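# Clear jammed billet ramp and bin the scrap

## Task

The billets (short steel bars) on the feed ramp are jammed. Move both scrap pieces, the square block and the six-sided slice, into the scrap tray; a piece may be released as soon as some part of it is inside the tray. At the end every billet must lie straight across the ramp, all side by side in a single tight row pressed against the stop. The result must hold without the robot keeping anything in place, and nothing the robot touched at the end may settle by more than a fingernail's width once left alone. Nothing may be put or knocked off the table.

## Robot and tools

Robot: two six-joint arms, left_arm and right_arm, each ending in a two-finger gripper. A flat block juts roughly 9 cm from the last joint's axis toward the gripper's -y side and rotates with it. Occasionally something may briefly pull on a held part or shove a loose object.

Frame: one shared scene frame with its origin on the table top midway between the arms; +z is up, +x points out over the table, and left_arm sits on the +y side. The names left and right do not refer to sides of any camera image. Printed hand positions may be somewhat off, especially when the arm is stretched far.

Gripper geometry: fingers point along the gripper's +z axis and close along its x axis. end_effector_position is the point midway between the pads; fingertips extend 17.5 mm past it. Rotating only the last joint moves that point around a 25 mm circle.

Tool execute_actions, argument actions: a list holding one item or nothing. An empty list ({"actions": []}) just reports the current state. An action is {"rows": [[...]], "steps": n} with n from 1 to 15 (default 15); each step lasts 1/30 s, each row is used for one step, and the final row repeats if rows run out. A wait is {"steps": n} with no rows, n up to 300; it returns once n steps have elapsed since the previous result, and time spent replying counts toward them. Optional pictures (true/false) controls whether camera images are returned; they come by default. A refused call sends nothing.

Each row is one flat list of 18 numbers covering both arms, even when only one moves: left_arm first, then right_arm, each as 6 joint targets followed by gripper position, force_limit, speed. Joint targets are absolute angles in radians, in the same column order and convention as the Joint positions line: shoulder pan (-6.283 to 6.283), shoulder lift (-6.283 to 6.283), elbow (-3.142 to 3.142), wrist 1, wrist 2, wrist 3 (each -6.283 to 6.283). True ends may differ from these by up to 0.010 rad either way. A target beyond a range by more than 0.010 rad, and farther out than the joint's last reported angle, gets the call refused; a target past the real end is clipped there, and the result may say "joint sent to its limit" (possibly about an earlier action still running). Silence does not prove more travel is available.

Gripper numbers, each in [-1, 1], are absolute settings, not offsets. position: +1 fully open (50 mm gap), about -0.65 pads meet; send -1 to grip, and the fingers close until stopped. force_limit per pad: about 20 N at -1, 102 N at 0, 185 N at +1, with actual grip up to about 17 % above that. speed of gap change: 20 mm/s at -1, 85 at 0, 150 at +1. To leave a gripper unchanged, resend its previous three numbers; a 0 is a real command. New force_limit or speed apply only once position changes by at least 0.01, so open first to soften a grip.

Motion limits: commands are smoothed and lag about 0.15 s. Each step, a joint target may lead the measured angle by at most 0.292 rad (pan, lift), 0.365 (elbow) or 0.438 (wrists); if the targets would place the gripper over 70 mm from where it is, all are pulled back proportionally. Far goals therefore take several calls. Between calls the arms keep heading for the last row sent, until they have all nearly stopped or a step is HELD; after that only a new action moves them on. Fingers already moving keep going.

Tool zoom_image: camera (cam_head_left, cam_head_right, cam_left_wrist, cam_right_wrist) and region [x0, y0, x1, y1] in that camera's pixels, origin top-left, at most 504 by 504. Image sizes: head cameras 504x504, wrist cameras 616x616; images arrive in that order.

Answering with no tool call ends everything.

Result lines: the state line lists per arm end_effector_position (m), end_effector_quat_wxyz and velocities (m/s, rad/s). Joint positions and Joint velocities give one block per arm (rad, rad/s). object_status: 0 moving, 1 blocked while opening, 2 blocked while closing (a grip), 3 reached the set position or pads met (usually nothing held, or a very thin object). Any new position resets it to 0 briefly. Confirm a grip by seeing 2. If grip force falls or the part slips, fingers re-close automatically, except after gripping at force_limit -1, where 2 persists even if the part is gone; gripping an immovable, off-centre object also weakens over time. position_measured in counts gives the gap as (250 - position_measured) x 0.202 mm. "joint command not followed" means the clearance check altered or blocked joint targets on some steps; HELD flags steps where your row was partly or fully not sent.

Faults and things to avoid: a joint torque reaching its load limit (pan and lift 293, elbow 133, wrists 49.8 N m, held weight included) or any outside force of 150 N halts that arm for 10 seconds, drops the rest of the call, and lets it yield. Holding loads heats motors; MOTOR HOT appears at 70 °C, and at 85 °C brakes engage (OVER-TEMPERATURE FAULT) until cooled. Never let the arms collide or press on each other. Avoid drops, slams, hard pushes, and anything leaving the table. Release parts so they rest stably on their own.

Each tool is called after "Emit:" as a command line: name --argument value for each argument, lists and objects as JSON in quotes; but a table of rows of numbers goes row by row, as --pt "numbers of a row", without its own name.

## Session

Emit:
execute_actions --actions '[]'

Scene clock: 0.00 s of 6000.00 s.
left_arm: end_effector_position=(+0.9067, +0.5706, +0.1766) position_measured=3 object_status=3 end_effector_quat_wxyz=(+0.670, -0.613, +0.294, +0.300) end_effector_velocity=(-0.000, -0.001, +0.000) end_effector_angular_velocity=(-0.000, -0.001, -0.001) | right_arm: end_effector_position=(+0.6463, -0.3860, +0.1799) position_measured=3 object_status=3 end_effector_quat_wxyz=(-0.365, +0.698, +0.339, -0.514) end_effector_velocity=(+0.000, -0.001, +0.000) end_effector_angular_velocity=(-0.001, +0.001, -0.000)
Joint positions: left_arm=[ 2.399 -0.75   1.426 -0.552 -0.665  0.77 ] | right_arm=[ 2.941 -0.734  1.229 -0.703 -1.453  0.526]
Joint velocities: left_arm=[-0.001 -0.    -0.     0.    -0.    -0.   ] | right_arm=[-0.001  0.001 -0.001  0.001 -0.001  0.001]

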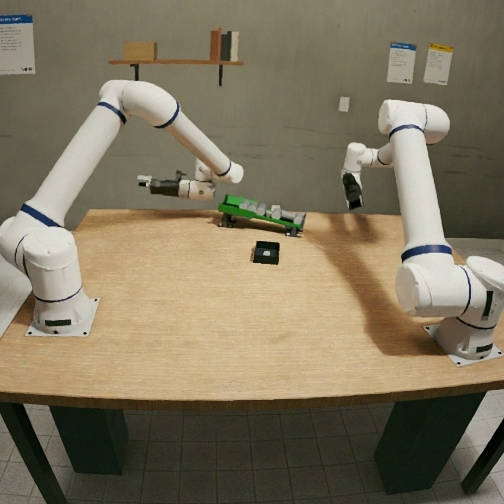

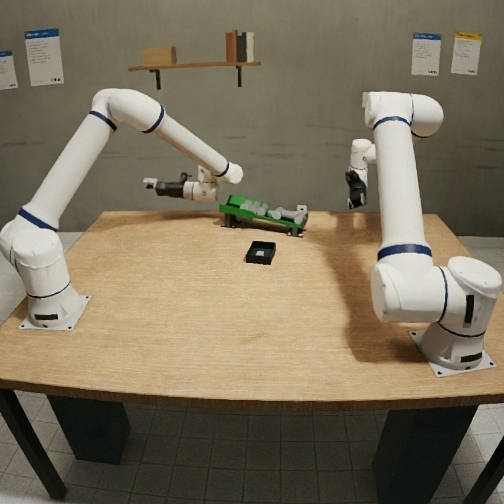

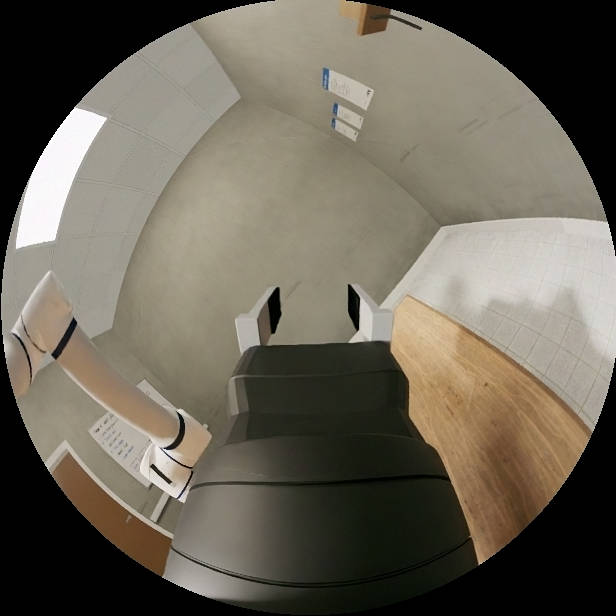

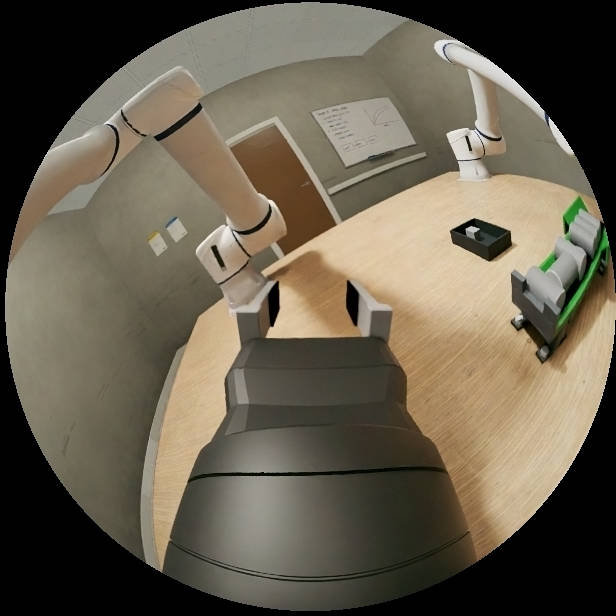

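Emit:
execute_actions --actions '[{"rows":[[2.85,-0.85,1.426,-0.552,-0.665,0.77,1,0,0,3.0,-1.04,1.307,-1.838,-1.571,-1.061,1,0,0]]}]' --pictures false

Emit:
execute_actions --actions '[{"steps":25}]' --pictures false

Emit:
execute_actions --actions '[{"rows":[[2.85,-0.85,1.426,-0.552,-0.665,0.77,1,0,0,3.497,-1.04,1.307,-1.838,-1.571,-1.061,1,0,0]]}]' --pictures false

Emit:
execute_actions --actions '[{"steps":35}]'

Emit:
zoom_image --camera "cam_right_wrist" --region '[180,120,460,370]'

Emit:
zoom_image --camera "cam_head_left" --region '[210,170,320,250]'

Scene clock: 5.47 s of 6000.00 s.
left_arm: end_effector_position=(+0.9113, +0.7960, +0.2238) position_measured=3 object_status=3 end_effector_quat_wxyz=(+0.620, -0.667, +0.194, +0.365) end_effector_velocity=(-0.057, +0.472, +0.077) end_effector_angular_velocity=(-0.043, -0.101, +0.571) | right_arm: end_effector_position=(+0.8146, -0.3994, +0.2447) position_measured=3 object_status=3 end_effector_quat_wxyz=(-0.127, +0.571, +0.806, -0.085) end_effector_velocity=(+0.457, -0.034, +0.102) end_effector_angular_velocity=(+0.540, -1.653, +1.880)
Joint positions: left_arm=[ 2.671 -0.816  1.426 -0.552 -0.665  0.77 ] | right_arm=[ 2.995 -1.013  1.3   -1.551 -1.56  -0.332]
Joint velocities: left_arm=[ 0.571 -0.109  0.001 -0.001 -0.    -0.002] | right_arm=[ 0.028 -0.144  0.038 -1.532 -0.056 -1.924]
Steps of this call (steps 1 to 90: nothing new was sent; then 1.97 s passed at rest; steps 91 to 105: all 15 steps of this action). Readings (joint positions | what the end effector reports):
91: left_arm=[2.402 -0.751 1.426 -0.552 -0.665 0.770] | right_arm=[2.942 -0.737 1.230 -0.707 -1.454 0.522] | left_arm position_measured=3 object_status=3 | right_arm position_measured=3 object_status=3
92: left_arm=[2.419 -0.757 1.426 -0.552 -0.665 0.770] | right_arm=[2.945 -0.752 1.236 -0.738 -1.463 0.491] | left_arm position_measured=3 object_status=3 | right_arm position_measured=3 object_status=3
94: left_arm=[2.459 -0.770 1.426 -0.552 -0.665 0.770] | right_arm=[2.960 -0.827 1.255 -0.850 -1.492 0.379] | left_arm position_measured=3 object_status=3 | right_arm position_measured=3 object_status=3
98: left_arm=[2.536 -0.790 1.426 -0.552 -0.665 0.770] | right_arm=[2.984 -0.956 1.284 -1.146 -1.538 0.083] | left_arm position_measured=3 object_status=3 | right_arm position_measured=3 object_status=3
105: the state above

Scene clock: 6.30 s of 6000.00 s.
left_arm: end_effector_position=(+0.8799, +0.9416, +0.2480) position_measured=3 object_status=3 end_effector_quat_wxyz=(-0.584, +0.690, -0.126, -0.407) end_effector_velocity=(-0.000, +0.001, +0.000) end_effector_angular_velocity=(-0.001, +0.001, +0.001) | right_arm: end_effector_position=(+0.9071, -0.4103, +0.2794) position_measured=3 object_status=3 end_effector_quat_wxyz=(+0.000, +0.246, +0.969, -0.000) end_effector_velocity=(+0.001, -0.000, +0.001) end_effector_angular_velocity=(+0.000, -0.002, +0.003)
Joint positions: left_arm=[ 2.85  -0.85   1.426 -0.552 -0.665  0.77 ] | right_arm=[ 3.    -1.04   1.307 -1.838 -1.571 -1.061]
Joint velocities: left_arm=[ 0.001 -0.001  0.    -0.    -0.     0.001] | right_arm=[-0.    -0.    -0.001 -0.     0.    -0.003]
Steps of this call (steps 1 to 25: the robot went on to your last target). Readings (joint positions | what the end effector reports):
1: left_arm=[2.690 -0.820 1.426 -0.552 -0.665 0.770] | right_arm=[2.996 -1.018 1.301 -1.603 -1.562 -0.402] | left_arm position_measured=3 object_status=3 | right_arm position_measured=3 object_status=3
2: left_arm=[2.710 -0.823 1.426 -0.552 -0.665 0.770] | right_arm=[2.997 -1.022 1.302 -1.651 -1.564 -0.479] | left_arm position_measured=3 object_status=3 | right_arm position_measured=3 object_status=3
4: left_arm=[2.748 -0.831 1.426 -0.552 -0.665 0.770] | right_arm=[2.998 -1.030 1.304 -1.732 -1.567 -0.646] | left_arm position_measured=3 object_status=3 | right_arm position_measured=3 object_status=3
8: left_arm=[2.819 -0.844 1.426 -0.552 -0.665 0.770] | right_arm=[2.999 -1.037 1.306 -1.811 -1.570 -0.943] | left_arm position_measured=3 object_status=3 | right_arm position_measured=3 object_status=3
25: the state above

Scene clock: 6.80 s of 6000.00 s.
left_arm: end_effector_position=(+0.8799, +0.9417, +0.2480) position_measured=3 object_status=3 end_effector_quat_wxyz=(-0.584, +0.690, -0.126, -0.407) end_effector_velocity=(-0.000, -0.000, +0.000) end_effector_angular_velocity=(+0.000, +0.000, -0.001) | right_arm: end_effector_position=(+0.8405, -0.1879, +0.2795) position_measured=3 object_status=3 end_effector_quat_wxyz=(+0.000, +0.130, +0.992, -0.000) end_effector_velocity=(-0.192, +0.443, -0.001) end_effector_angular_velocity=(-0.001, +0.001, +0.492)
Joint positions: left_arm=[ 2.85  -0.85   1.426 -0.552 -0.665  0.77 ] | right_arm=[ 3.237 -1.04   1.307 -1.838 -1.571 -1.061]
Joint velocities: left_arm=[-0.001 -0.     0.001  0.    -0.    -0.   ] | right_arm=[ 0.492  0.001  0.     0.    -0.    -0.   ]
Steps of this call (steps 1 to 15: all 15 steps of this action). Readings (joint positions | what the end effector reports):
1: left_arm=[2.850 -0.850 1.426 -0.552 -0.665 0.770] | right_arm=[3.003 -1.040 1.307 -1.838 -1.571 -1.061] | left_arm position_measured=3 object_status=3 | right_arm position_measured=3 object_status=3
2: left_arm=[2.850 -0.850 1.426 -0.552 -0.665 0.770] | right_arm=[3.019 -1.040 1.307 -1.838 -1.572 -1.061] | left_arm position_measured=3 object_status=3 | right_arm position_measured=3 object_status=3
4: left_arm=[2.850 -0.850 1.426 -0.552 -0.665 0.770] | right_arm=[3.054 -1.040 1.307 -1.838 -1.571 -1.061] | left_arm position_measured=3 object_status=3 | right_arm position_measured=3 object_status=3
8: left_arm=[2.850 -0.850 1.426 -0.552 -0.665 0.770] | right_arm=[3.121 -1.040 1.307 -1.838 -1.571 -1.061] | left_arm position_measured=3 object_status=3 | right_arm position_measured=3 object_status=3
15: the state above

Scene clock: 7.97 s of 6000.00 s.
left_arm: end_effector_position=(+0.8799, +0.9417, +0.2480) position_measured=3 object_status=3 end_effector_quat_wxyz=(-0.584, +0.690, -0.126, -0.407) end_effector_velocity=(+0.000, -0.001, +0.000) end_effector_angular_velocity=(+0.000, -0.002, -0.001) | right_arm: end_effector_position=(+0.7103, +0.0299, +0.2795) position_measured=3 object_status=3 end_effector_quat_wxyz=(+0.000, +0.000, +1.000, -0.000) end_effector_velocity=(+0.001, -0.000, +0.001) end_effector_angular_velocity=(+0.001, -0.000, -0.001)
Joint positions: left_arm=[ 2.85  -0.85   1.426 -0.552 -0.665  0.77 ] | right_arm=[ 3.497 -1.04   1.307 -1.838 -1.571 -1.061]
Joint velocities: left_arm=[-0.001 -0.    -0.    -0.     0.    -0.001] | right_arm=[-0.001  0.    -0.001  0.001  0.    -0.   ]
Steps of this call (steps 1 to 35: the robot went on to your last target). Readings (joint positions | what the end effector reports):
1: left_arm=[2.850 -0.850 1.426 -0.552 -0.665 0.770] | right_arm=[3.254 -1.040 1.307 -1.838 -1.571 -1.061] | left_arm position_measured=3 object_status=3 | right_arm position_measured=3 object_status=3
2: left_arm=[2.850 -0.850 1.426 -0.552 -0.665 0.770] | right_arm=[3.271 -1.040 1.307 -1.838 -1.571 -1.061] | left_arm position_measured=3 object_status=3 | right_arm position_measured=3 object_status=3
4: left_arm=[2.850 -0.850 1.426 -0.552 -0.665 0.770] | right_arm=[3.304 -1.040 1.307 -1.838 -1.571 -1.061] | left_arm position_measured=3 object_status=3 | right_arm position_measured=3 object_status=3
8: left_arm=[2.850 -0.850 1.426 -0.552 -0.665 0.770] | right_arm=[3.370 -1.040 1.307 -1.838 -1.571 -1.061] | left_arm position_measured=3 object_status=3 | right_arm position_measured=3 object_status=3
35: the state above

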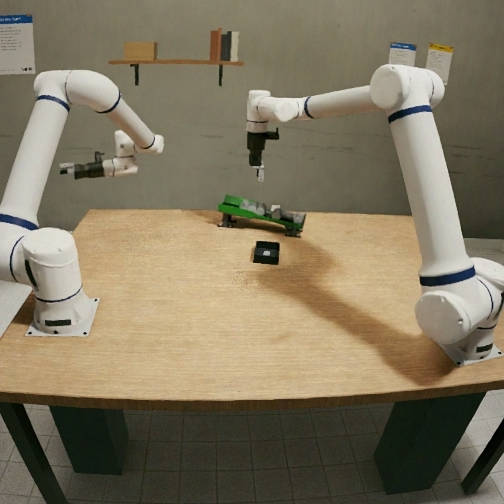

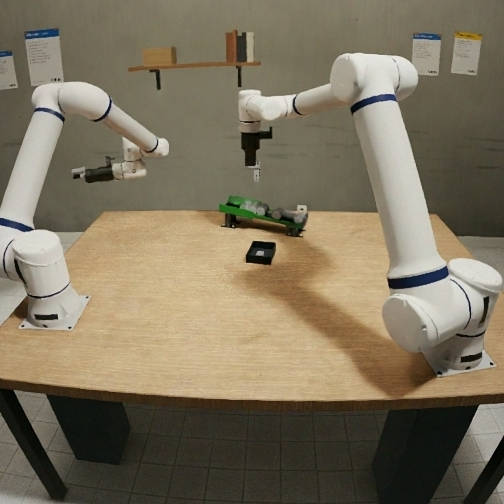

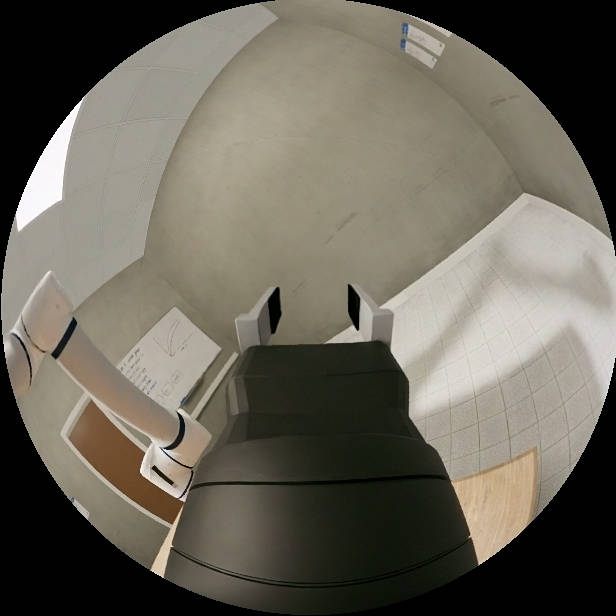

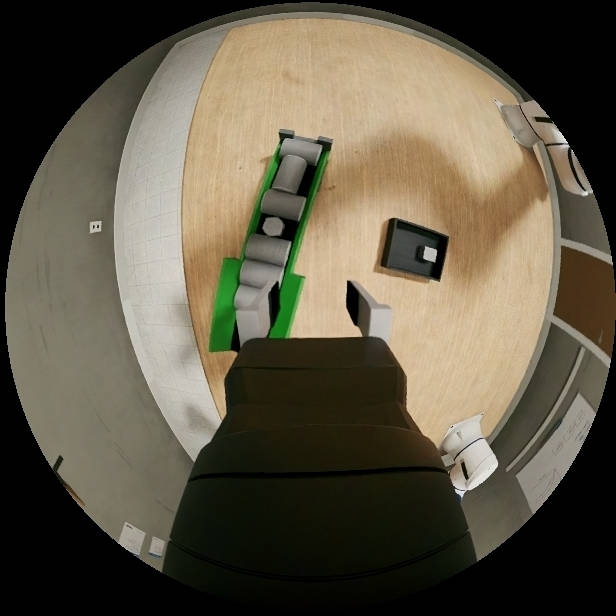

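Region (180, 120, 460, 370) of cam_right_wrist's 616x616 image, scaled by 1.800, with more detail than that image has; it fills the top 450 rows of this view, and the rest is white.

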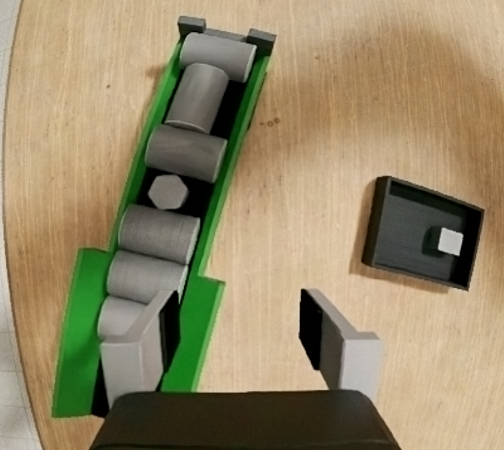

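Region (210, 170, 320, 250) of cam_head_left's 504x504 image, scaled by 4.582, with more detail than that image has; it fills the top 367 rows of this view, and the rest is white.

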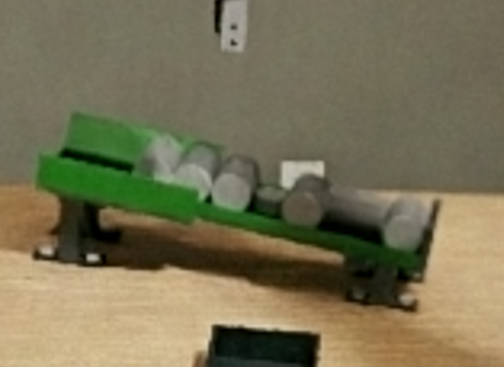

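Emit:
execute_actions --actions '[{"rows":[[2.85,-0.85,1.426,-0.552,-0.665,0.77,1,0,0,3.4103,-0.948,1.3619,-1.9849,-1.571,-0.851,0.7,0,0]]}]' --pictures false

Emit:
execute_actions --actions '[{"steps":10}]'

Emit:
zoom_image --camera "cam_right_wrist" --region '[220,130,420,350]'

Emit:
zoom_image --camera "cam_head_left" --region '[230,170,310,240]'

Scene clock: 13.27 s of 6000.00 s.
left_arm: end_effector_position=(+0.8799, +0.9417, +0.2480) position_measured=3 object_status=3 end_effector_quat_wxyz=(-0.584, +0.690, -0.126, -0.407) end_effector_velocity=(-0.000, +0.001, +0.000) end_effector_angular_velocity=(-0.000, +0.000, +0.002) | right_arm: end_effector_position=(+0.7717, -0.0287, +0.1717) position_measured=48 object_status=3 end_effector_quat_wxyz=(+0.000, +0.145, +0.989, +0.000) end_effector_velocity=(+0.009, -0.012, -0.019) end_effector_angular_velocity=(-0.001, -0.000, -0.053)
Joint positions: left_arm=[ 2.85  -0.85   1.426 -0.552 -0.665  0.77 ] | right_arm=[ 3.412 -0.95   1.361 -1.982 -1.571 -0.855]
Joint velocities: left_arm=[ 0.001 -0.     0.     0.    -0.     0.   ] | right_arm=[-0.015  0.016  0.01  -0.026 -0.001  0.038]
Steps of this call (steps 1 to 15: the robot went on to your last target; steps 16 to 90: nothing new was sent; then 1.80 s passed at rest; steps 91 to 105: all 15 steps of this action). Readings (joint positions | what the end effector reports):
91: left_arm=[2.850 -0.850 1.426 -0.552 -0.665 0.770] | right_arm=[3.496 -1.038 1.308 -1.841 -1.571 -1.057] | left_arm position_measured=3 object_status=3 | right_arm position_measured=11 object_status=0
92: left_arm=[2.850 -0.850 1.426 -0.552 -0.665 0.770] | right_arm=[3.486 -1.028 1.312 -1.860 -1.571 -1.030] | left_arm position_measured=3 object_status=3 | right_arm position_measured=25 object_status=0
94: left_arm=[2.850 -0.850 1.426 -0.552 -0.665 0.770] | right_arm=[3.465 -1.005 1.329 -1.893 -1.571 -0.982] | left_arm position_measured=3 object_status=3 | right_arm position_measured=47 object_status=0
98: left_arm=[2.850 -0.850 1.426 -0.552 -0.665 0.770] | right_arm=[3.427 -0.965 1.352 -1.956 -1.571 -0.892] | left_arm position_measured=3 object_status=3 | right_arm position_measured=48 object_status=0
105: the state above

Scene clock: 13.60 s of 6000.00 s.
left_arm: end_effector_position=(+0.8799, +0.9417, +0.2480) position_measured=3 object_status=3 end_effector_quat_wxyz=(-0.584, +0.690, -0.126, -0.407) end_effector_velocity=(-0.001, +0.000, +0.000) end_effector_angular_velocity=(-0.000, +0.004, +0.000) | right_arm: end_effector_position=(+0.7726, -0.0299, +0.1697) position_measured=48 object_status=3 end_effector_quat_wxyz=(+0.000, +0.148, +0.989, -0.000) end_effector_velocity=(+0.000, -0.001, -0.001) end_effector_angular_velocity=(-0.001, +0.000, -0.003)
Joint positions: left_arm=[ 2.85  -0.85   1.426 -0.552 -0.665  0.77 ] | right_arm=[ 3.41  -0.948  1.362 -1.985 -1.571 -0.851]
Joint velocities: left_arm=[ 0.    -0.001  0.002  0.001 -0.     0.002] | right_arm=[-0.001  0.     0.001 -0.001 -0.     0.002]
Steps of this call (steps 1 to 10: the robot went on to your last target). Readings (joint positions | what the end effector reports):
1: left_arm=[2.850 -0.850 1.426 -0.552 -0.665 0.770] | right_arm=[3.411 -0.949 1.361 -1.983 -1.571 -0.854] | left_arm position_measured=3 object_status=3 | right_arm position_measured=48 object_status=3
2: left_arm=[2.850 -0.850 1.426 -0.552 -0.665 0.770] | right_arm=[3.411 -0.949 1.361 -1.984 -1.571 -0.853] | left_arm position_measured=3 object_status=3 | right_arm position_measured=48 object_status=3
4: left_arm=[2.850 -0.850 1.426 -0.552 -0.665 0.770] | right_arm=[3.411 -0.948 1.362 -1.984 -1.571 -0.852] | left_arm position_measured=3 object_status=3 | right_arm position_measured=48 object_status=3
8: left_arm=[2.850 -0.850 1.426 -0.552 -0.665 0.770] | right_arm=[3.410 -0.948 1.362 -1.985 -1.571 -0.851] | left_arm position_measured=3 object_status=3 | right_arm position_measured=48 object_status=3
10: the state above

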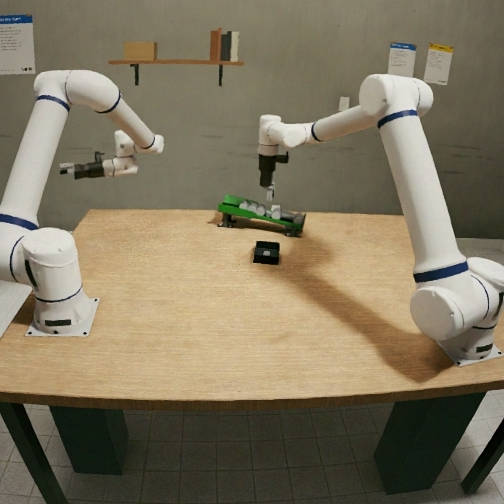

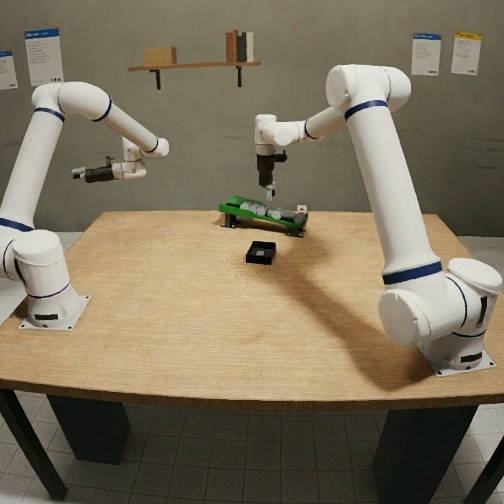

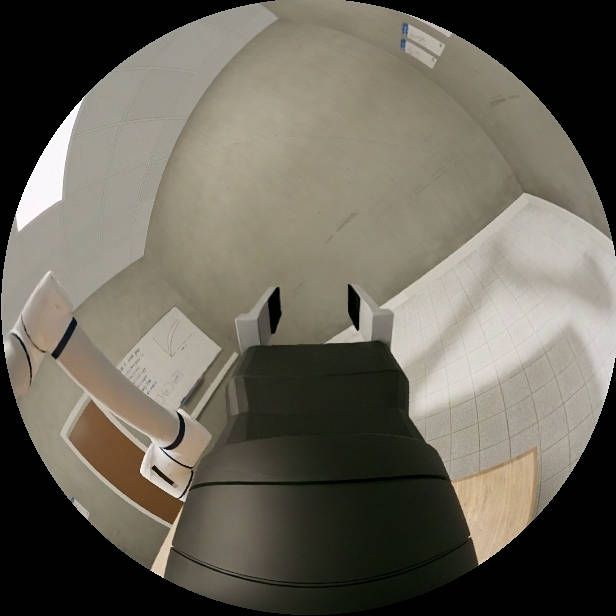

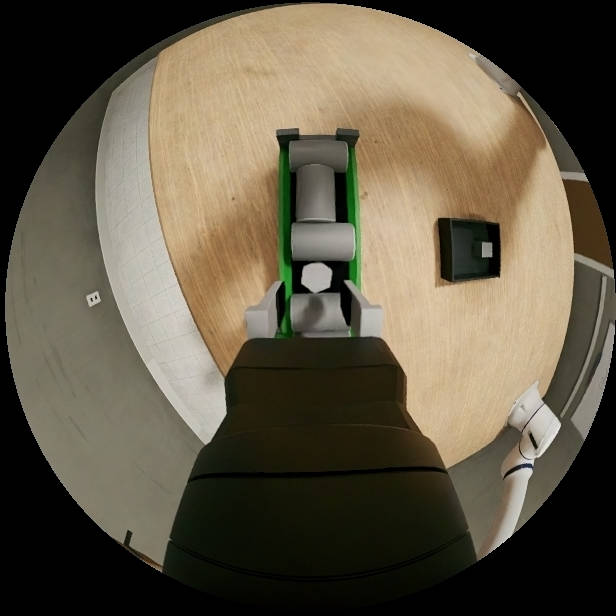

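Region (220, 130, 420, 350) of cam_right_wrist's 616x616 image, scaled by 2.291, with more detail than that image has; it fills the left 458 columns of this view, and the rest is white.

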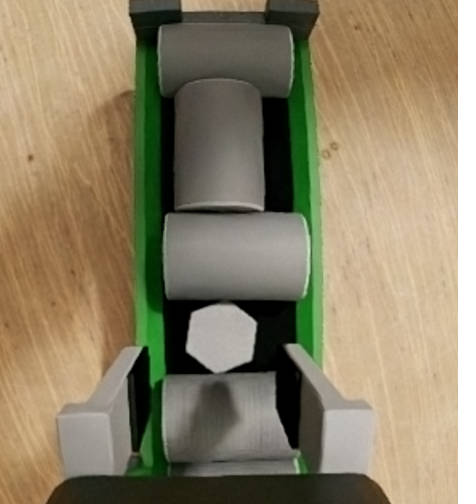

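Region (230, 170, 310, 240) of cam_head_left's 504x504 image, scaled by 6.300, with more detail than that image has; it fills the top 441 rows of this view, and the rest is white.

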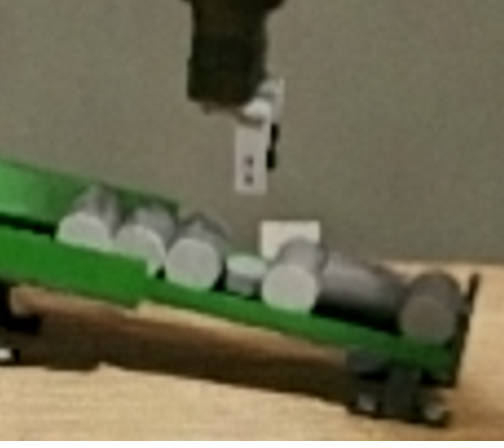

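Emit:
execute_actions --actions '[{"rows":[[2.85,-0.85,1.426,-0.552,-0.665,0.77,1,0,0,3.4118,-0.9182,1.3983,-2.0511,-1.571,-0.75,0.54,0,0]]}]'

Emit:
zoom_image --camera "cam_right_wrist" --region '[240,210,400,350]'

Emit:
zoom_image --camera "cam_head_left" --region '[230,170,310,240]'

Scene clock: 18.03 s of 6000.00 s.
left_arm: end_effector_position=(+0.8799, +0.9417, +0.2480) position_measured=3 object_status=3 end_effector_quat_wxyz=(-0.584, +0.690, -0.126, -0.407) end_effector_velocity=(+0.001, -0.000, -0.000) end_effector_angular_velocity=(-0.000, -0.001, -0.000) | right_arm: end_effector_position=(+0.7680, -0.0286, +0.1250) position_measured=72 object_status=3 end_effector_quat_wxyz=(+0.000, +0.197, +0.980, -0.000) end_effector_velocity=(-0.001, -0.000, -0.004) end_effector_angular_velocity=(-0.000, +0.000, -0.008)
Joint positions: left_arm=[ 2.85  -0.85   1.426 -0.552 -0.665  0.77 ] | right_arm=[ 3.412 -0.918  1.398 -2.051 -1.571 -0.751]
Joint velocities: left_arm=[-0.     0.001 -0.001 -0.     0.     0.   ] | right_arm=[ 0.     0.002  0.003 -0.005 -0.     0.008]
Steps of this call (steps 1 to 15: the robot went on to your last target; steps 16 to 90: nothing new was sent; then 0.93 s passed at rest; steps 91 to 105: all 15 steps of this action). Readings (joint positions | what the end effector reports):
91: left_arm=[2.850 -0.850 1.426 -0.552 -0.665 0.770] | right_arm=[3.410 -0.947 1.363 -1.988 -1.571 -0.847] | left_arm position_measured=3 object_status=3 | right_arm position_measured=56 object_status=0
92: left_arm=[2.850 -0.850 1.426 -0.552 -0.665 0.770] | right_arm=[3.410 -0.940 1.371 -2.006 -1.571 -0.820] | left_arm position_measured=3 object_status=3 | right_arm position_measured=68 object_status=0
94: left_arm=[2.850 -0.850 1.426 -0.552 -0.665 0.770] | right_arm=[3.411 -0.927 1.388 -2.028 -1.571 -0.785] | left_arm position_measured=3 object_status=3 | right_arm position_measured=72 object_status=0
98: left_arm=[2.850 -0.850 1.426 -0.552 -0.665 0.770] | right_arm=[3.412 -0.921 1.395 -2.045 -1.571 -0.759] | left_arm position_measured=3 object_status=3 | right_arm position_measured=72 object_status=0
105: the state above

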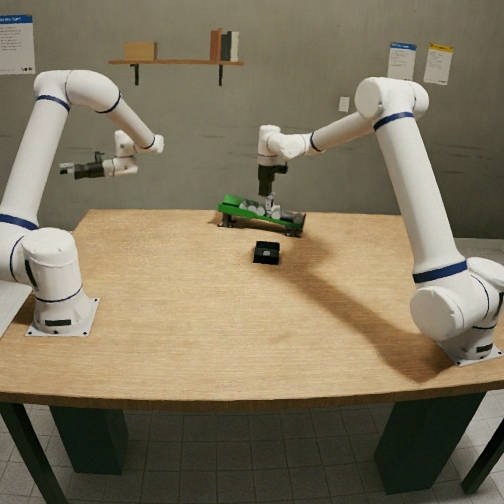

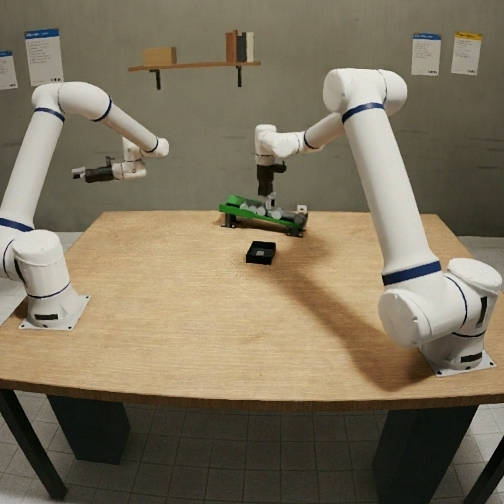

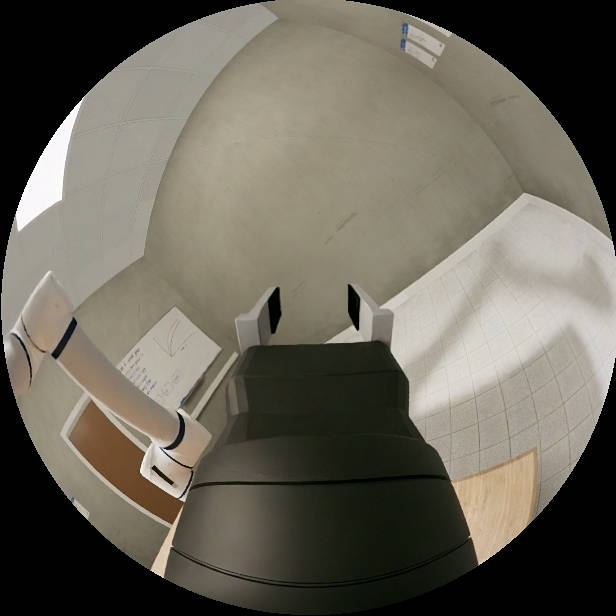

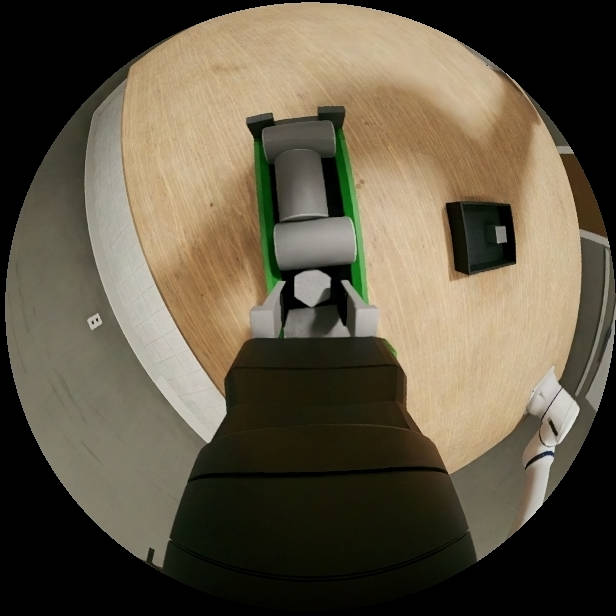

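Region (240, 210, 400, 350) of cam_right_wrist's 616x616 image, scaled by 3.150, with more detail than that image has; it fills the top 441 rows of this view, and the rest is white.

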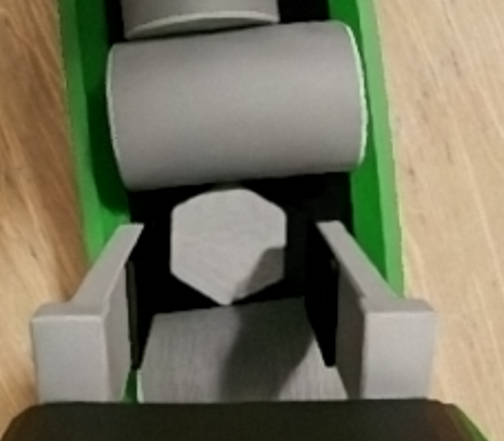

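Region (230, 170, 310, 240) of cam_head_left's 504x504 image, scaled by 6.300, with more detail than that image has; it fills the top 441 rows of this view, and the rest is white.

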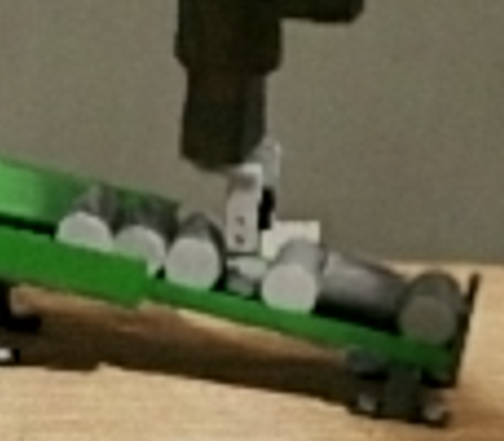

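Emit:
execute_actions --actions '[{"rows":[[2.85,-0.85,1.426,-0.552,-0.665,0.77,1,0,0,3.4118,-0.9125,1.4097,-2.0682,-1.571,-0.75,0.48,0,0]],"steps":8}]' --pictures false

Emit:
execute_actions --actions '[{"rows":[[2.85,-0.85,1.426,-0.552,-0.665,0.77,1,0,0,3.4118,-0.9038,1.4169,-2.0841,-1.571,-0.75,0.48,0,0]]}]'

Emit:
zoom_image --camera "cam_right_wrist" --region '[240,210,400,350]'

Emit:
zoom_image --camera "cam_head_left" --region '[230,170,310,240]'

Scene clock: 21.70 s of 6000.00 s.
left_arm: end_effector_position=(+0.8799, +0.9417, +0.2480) position_measured=3 object_status=3 end_effector_quat_wxyz=(-0.584, +0.690, -0.126, -0.407) end_effector_velocity=(+0.001, +0.001, +0.001) end_effector_angular_velocity=(-0.001, -0.003, +0.001) | right_arm: end_effector_position=(+0.7665, -0.0292, +0.1148) position_measured=80 object_status=3 end_effector_quat_wxyz=(+0.000, +0.197, +0.980, -0.000) end_effector_velocity=(-0.001, -0.000, -0.009) end_effector_angular_velocity=(+0.001, -0.002, -0.000)
Joint positions: left_arm=[ 2.85  -0.85   1.426 -0.552 -0.665  0.77 ] | right_arm=[ 3.412 -0.913  1.409 -2.067 -1.571 -0.75 ]
Joint velocities: left_arm=[ 0.001 -0.001 -0.002 -0.001  0.     0.   ] | right_arm=[ 0.     0.005  0.009 -0.016 -0.     0.001]
Steps of this call (steps 1 to 15: the robot went on to your last target; steps 16 to 90: nothing new was sent; then 0.40 s passed at rest; steps 91 to 98: all 8 steps of this action). Readings (joint positions | what the end effector reports):
91: left_arm=[2.850 -0.850 1.426 -0.552 -0.665 0.770] | right_arm=[3.412 -0.918 1.399 -2.052 -1.571 -0.750] | left_arm position_measured=3 object_status=3 | right_arm position_measured=77 object_status=0
92: left_arm=[2.850 -0.850 1.426 -0.552 -0.665 0.770] | right_arm=[3.412 -0.917 1.401 -2.057 -1.571 -0.750] | left_arm position_measured=3 object_status=3 | right_arm position_measured=80 object_status=0
94: left_arm=[2.850 -0.850 1.426 -0.552 -0.665 0.770] | right_arm=[3.412 -0.914 1.406 -2.062 -1.571 -0.750] | left_arm position_measured=3 object_status=3 | right_arm position_measured=80 object_status=0
98: the state above

Scene clock: 22.20 s of 6000.00 s.
left_arm: end_effector_position=(+0.8799, +0.9417, +0.2480) position_measured=3 object_status=3 end_effector_quat_wxyz=(-0.584, +0.690, -0.126, -0.407) end_effector_velocity=(+0.001, -0.001, +0.000) end_effector_angular_velocity=(-0.000, +0.000, -0.001) | right_arm: end_effector_position=(+0.7662, -0.0294, +0.1027) position_measured=80 object_status=3 end_effector_quat_wxyz=(+0.000, +0.197, +0.980, -0.000) end_effector_velocity=(+0.001, -0.000, +0.000) end_effector_angular_velocity=(+0.001, -0.001, -0.000)
Joint positions: left_arm=[ 2.85  -0.85   1.426 -0.552 -0.665  0.77 ] | right_arm=[ 3.412 -0.904  1.417 -2.084 -1.571 -0.75 ]
Joint velocities: left_arm=[-0.001  0.    -0.001  0.001 -0.     0.   ] | right_arm=[-0.001 -0.     0.    -0.002  0.    -0.   ]
Steps of this call (steps 1 to 15: all 15 steps of this action). Readings (joint positions | what the end effector reports):
1: left_arm=[2.850 -0.850 1.426 -0.552 -0.665 0.770] | right_arm=[3.412 -0.913 1.409 -2.068 -1.571 -0.750] | left_arm position_measured=3 object_status=3 | right_arm position_measured=80 object_status=3
2: left_arm=[2.850 -0.850 1.426 -0.552 -0.665 0.770] | right_arm=[3.412 -0.910 1.411 -2.073 -1.571 -0.750] | left_arm position_measured=3 object_status=3 | right_arm position_measured=80 object_status=3
4: left_arm=[2.850 -0.850 1.426 -0.552 -0.665 0.770] | right_arm=[3.412 -0.907 1.415 -2.078 -1.571 -0.750] | left_arm position_measured=3 object_status=3 | right_arm position_measured=80 object_status=3
8: left_arm=[2.850 -0.850 1.426 -0.552 -0.665 0.770] | right_arm=[3.412 -0.905 1.416 -2.083 -1.571 -0.750] | left_arm position_measured=3 object_status=3 | right_arm position_measured=80 object_status=3
15: the state above

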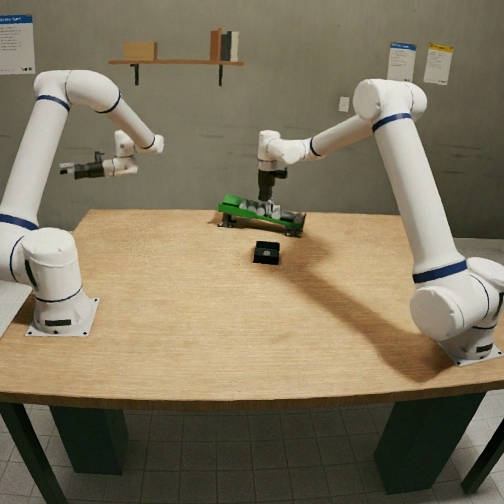

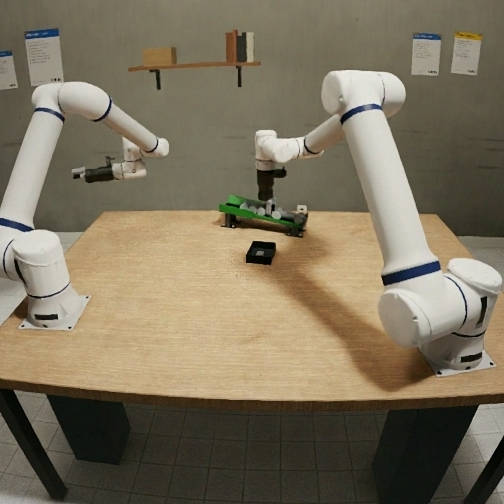

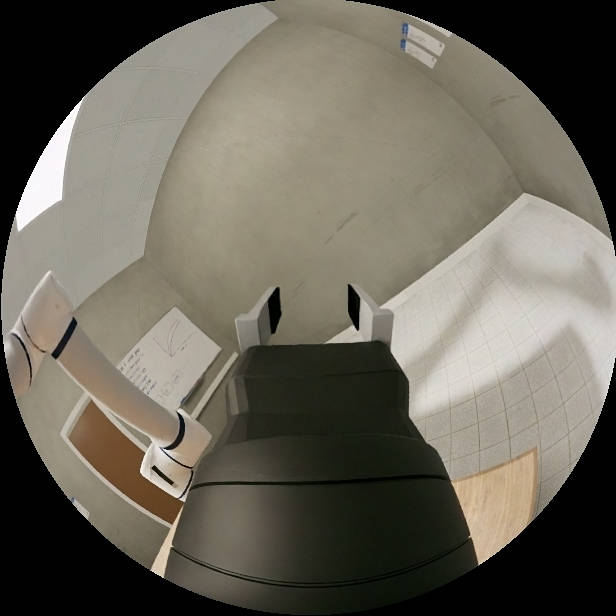

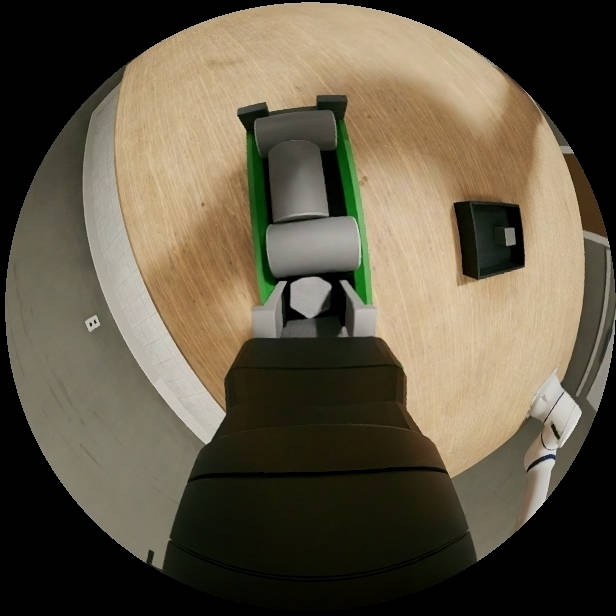

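Region (240, 210, 400, 350) of cam_right_wrist's 616x616 image, scaled by 3.150, with more detail than that image has; it fills the top 441 rows of this view, and the rest is white.

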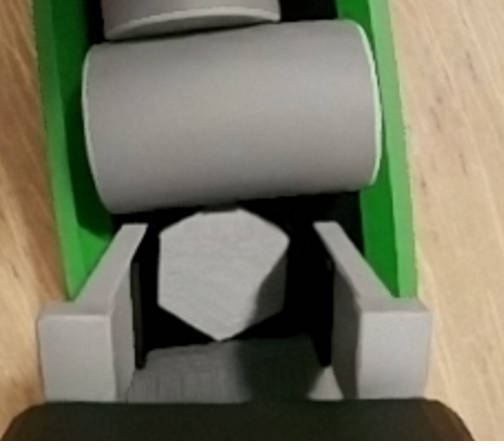

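Region (230, 170, 310, 240) of cam_head_left's 504x504 image, scaled by 6.300, with more detail than that image has; it fills the top 441 rows of this view, and the rest is white.

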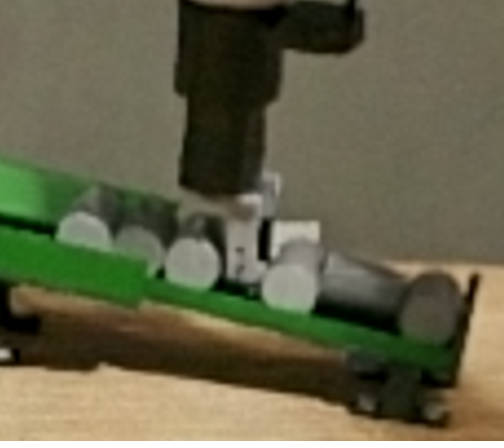

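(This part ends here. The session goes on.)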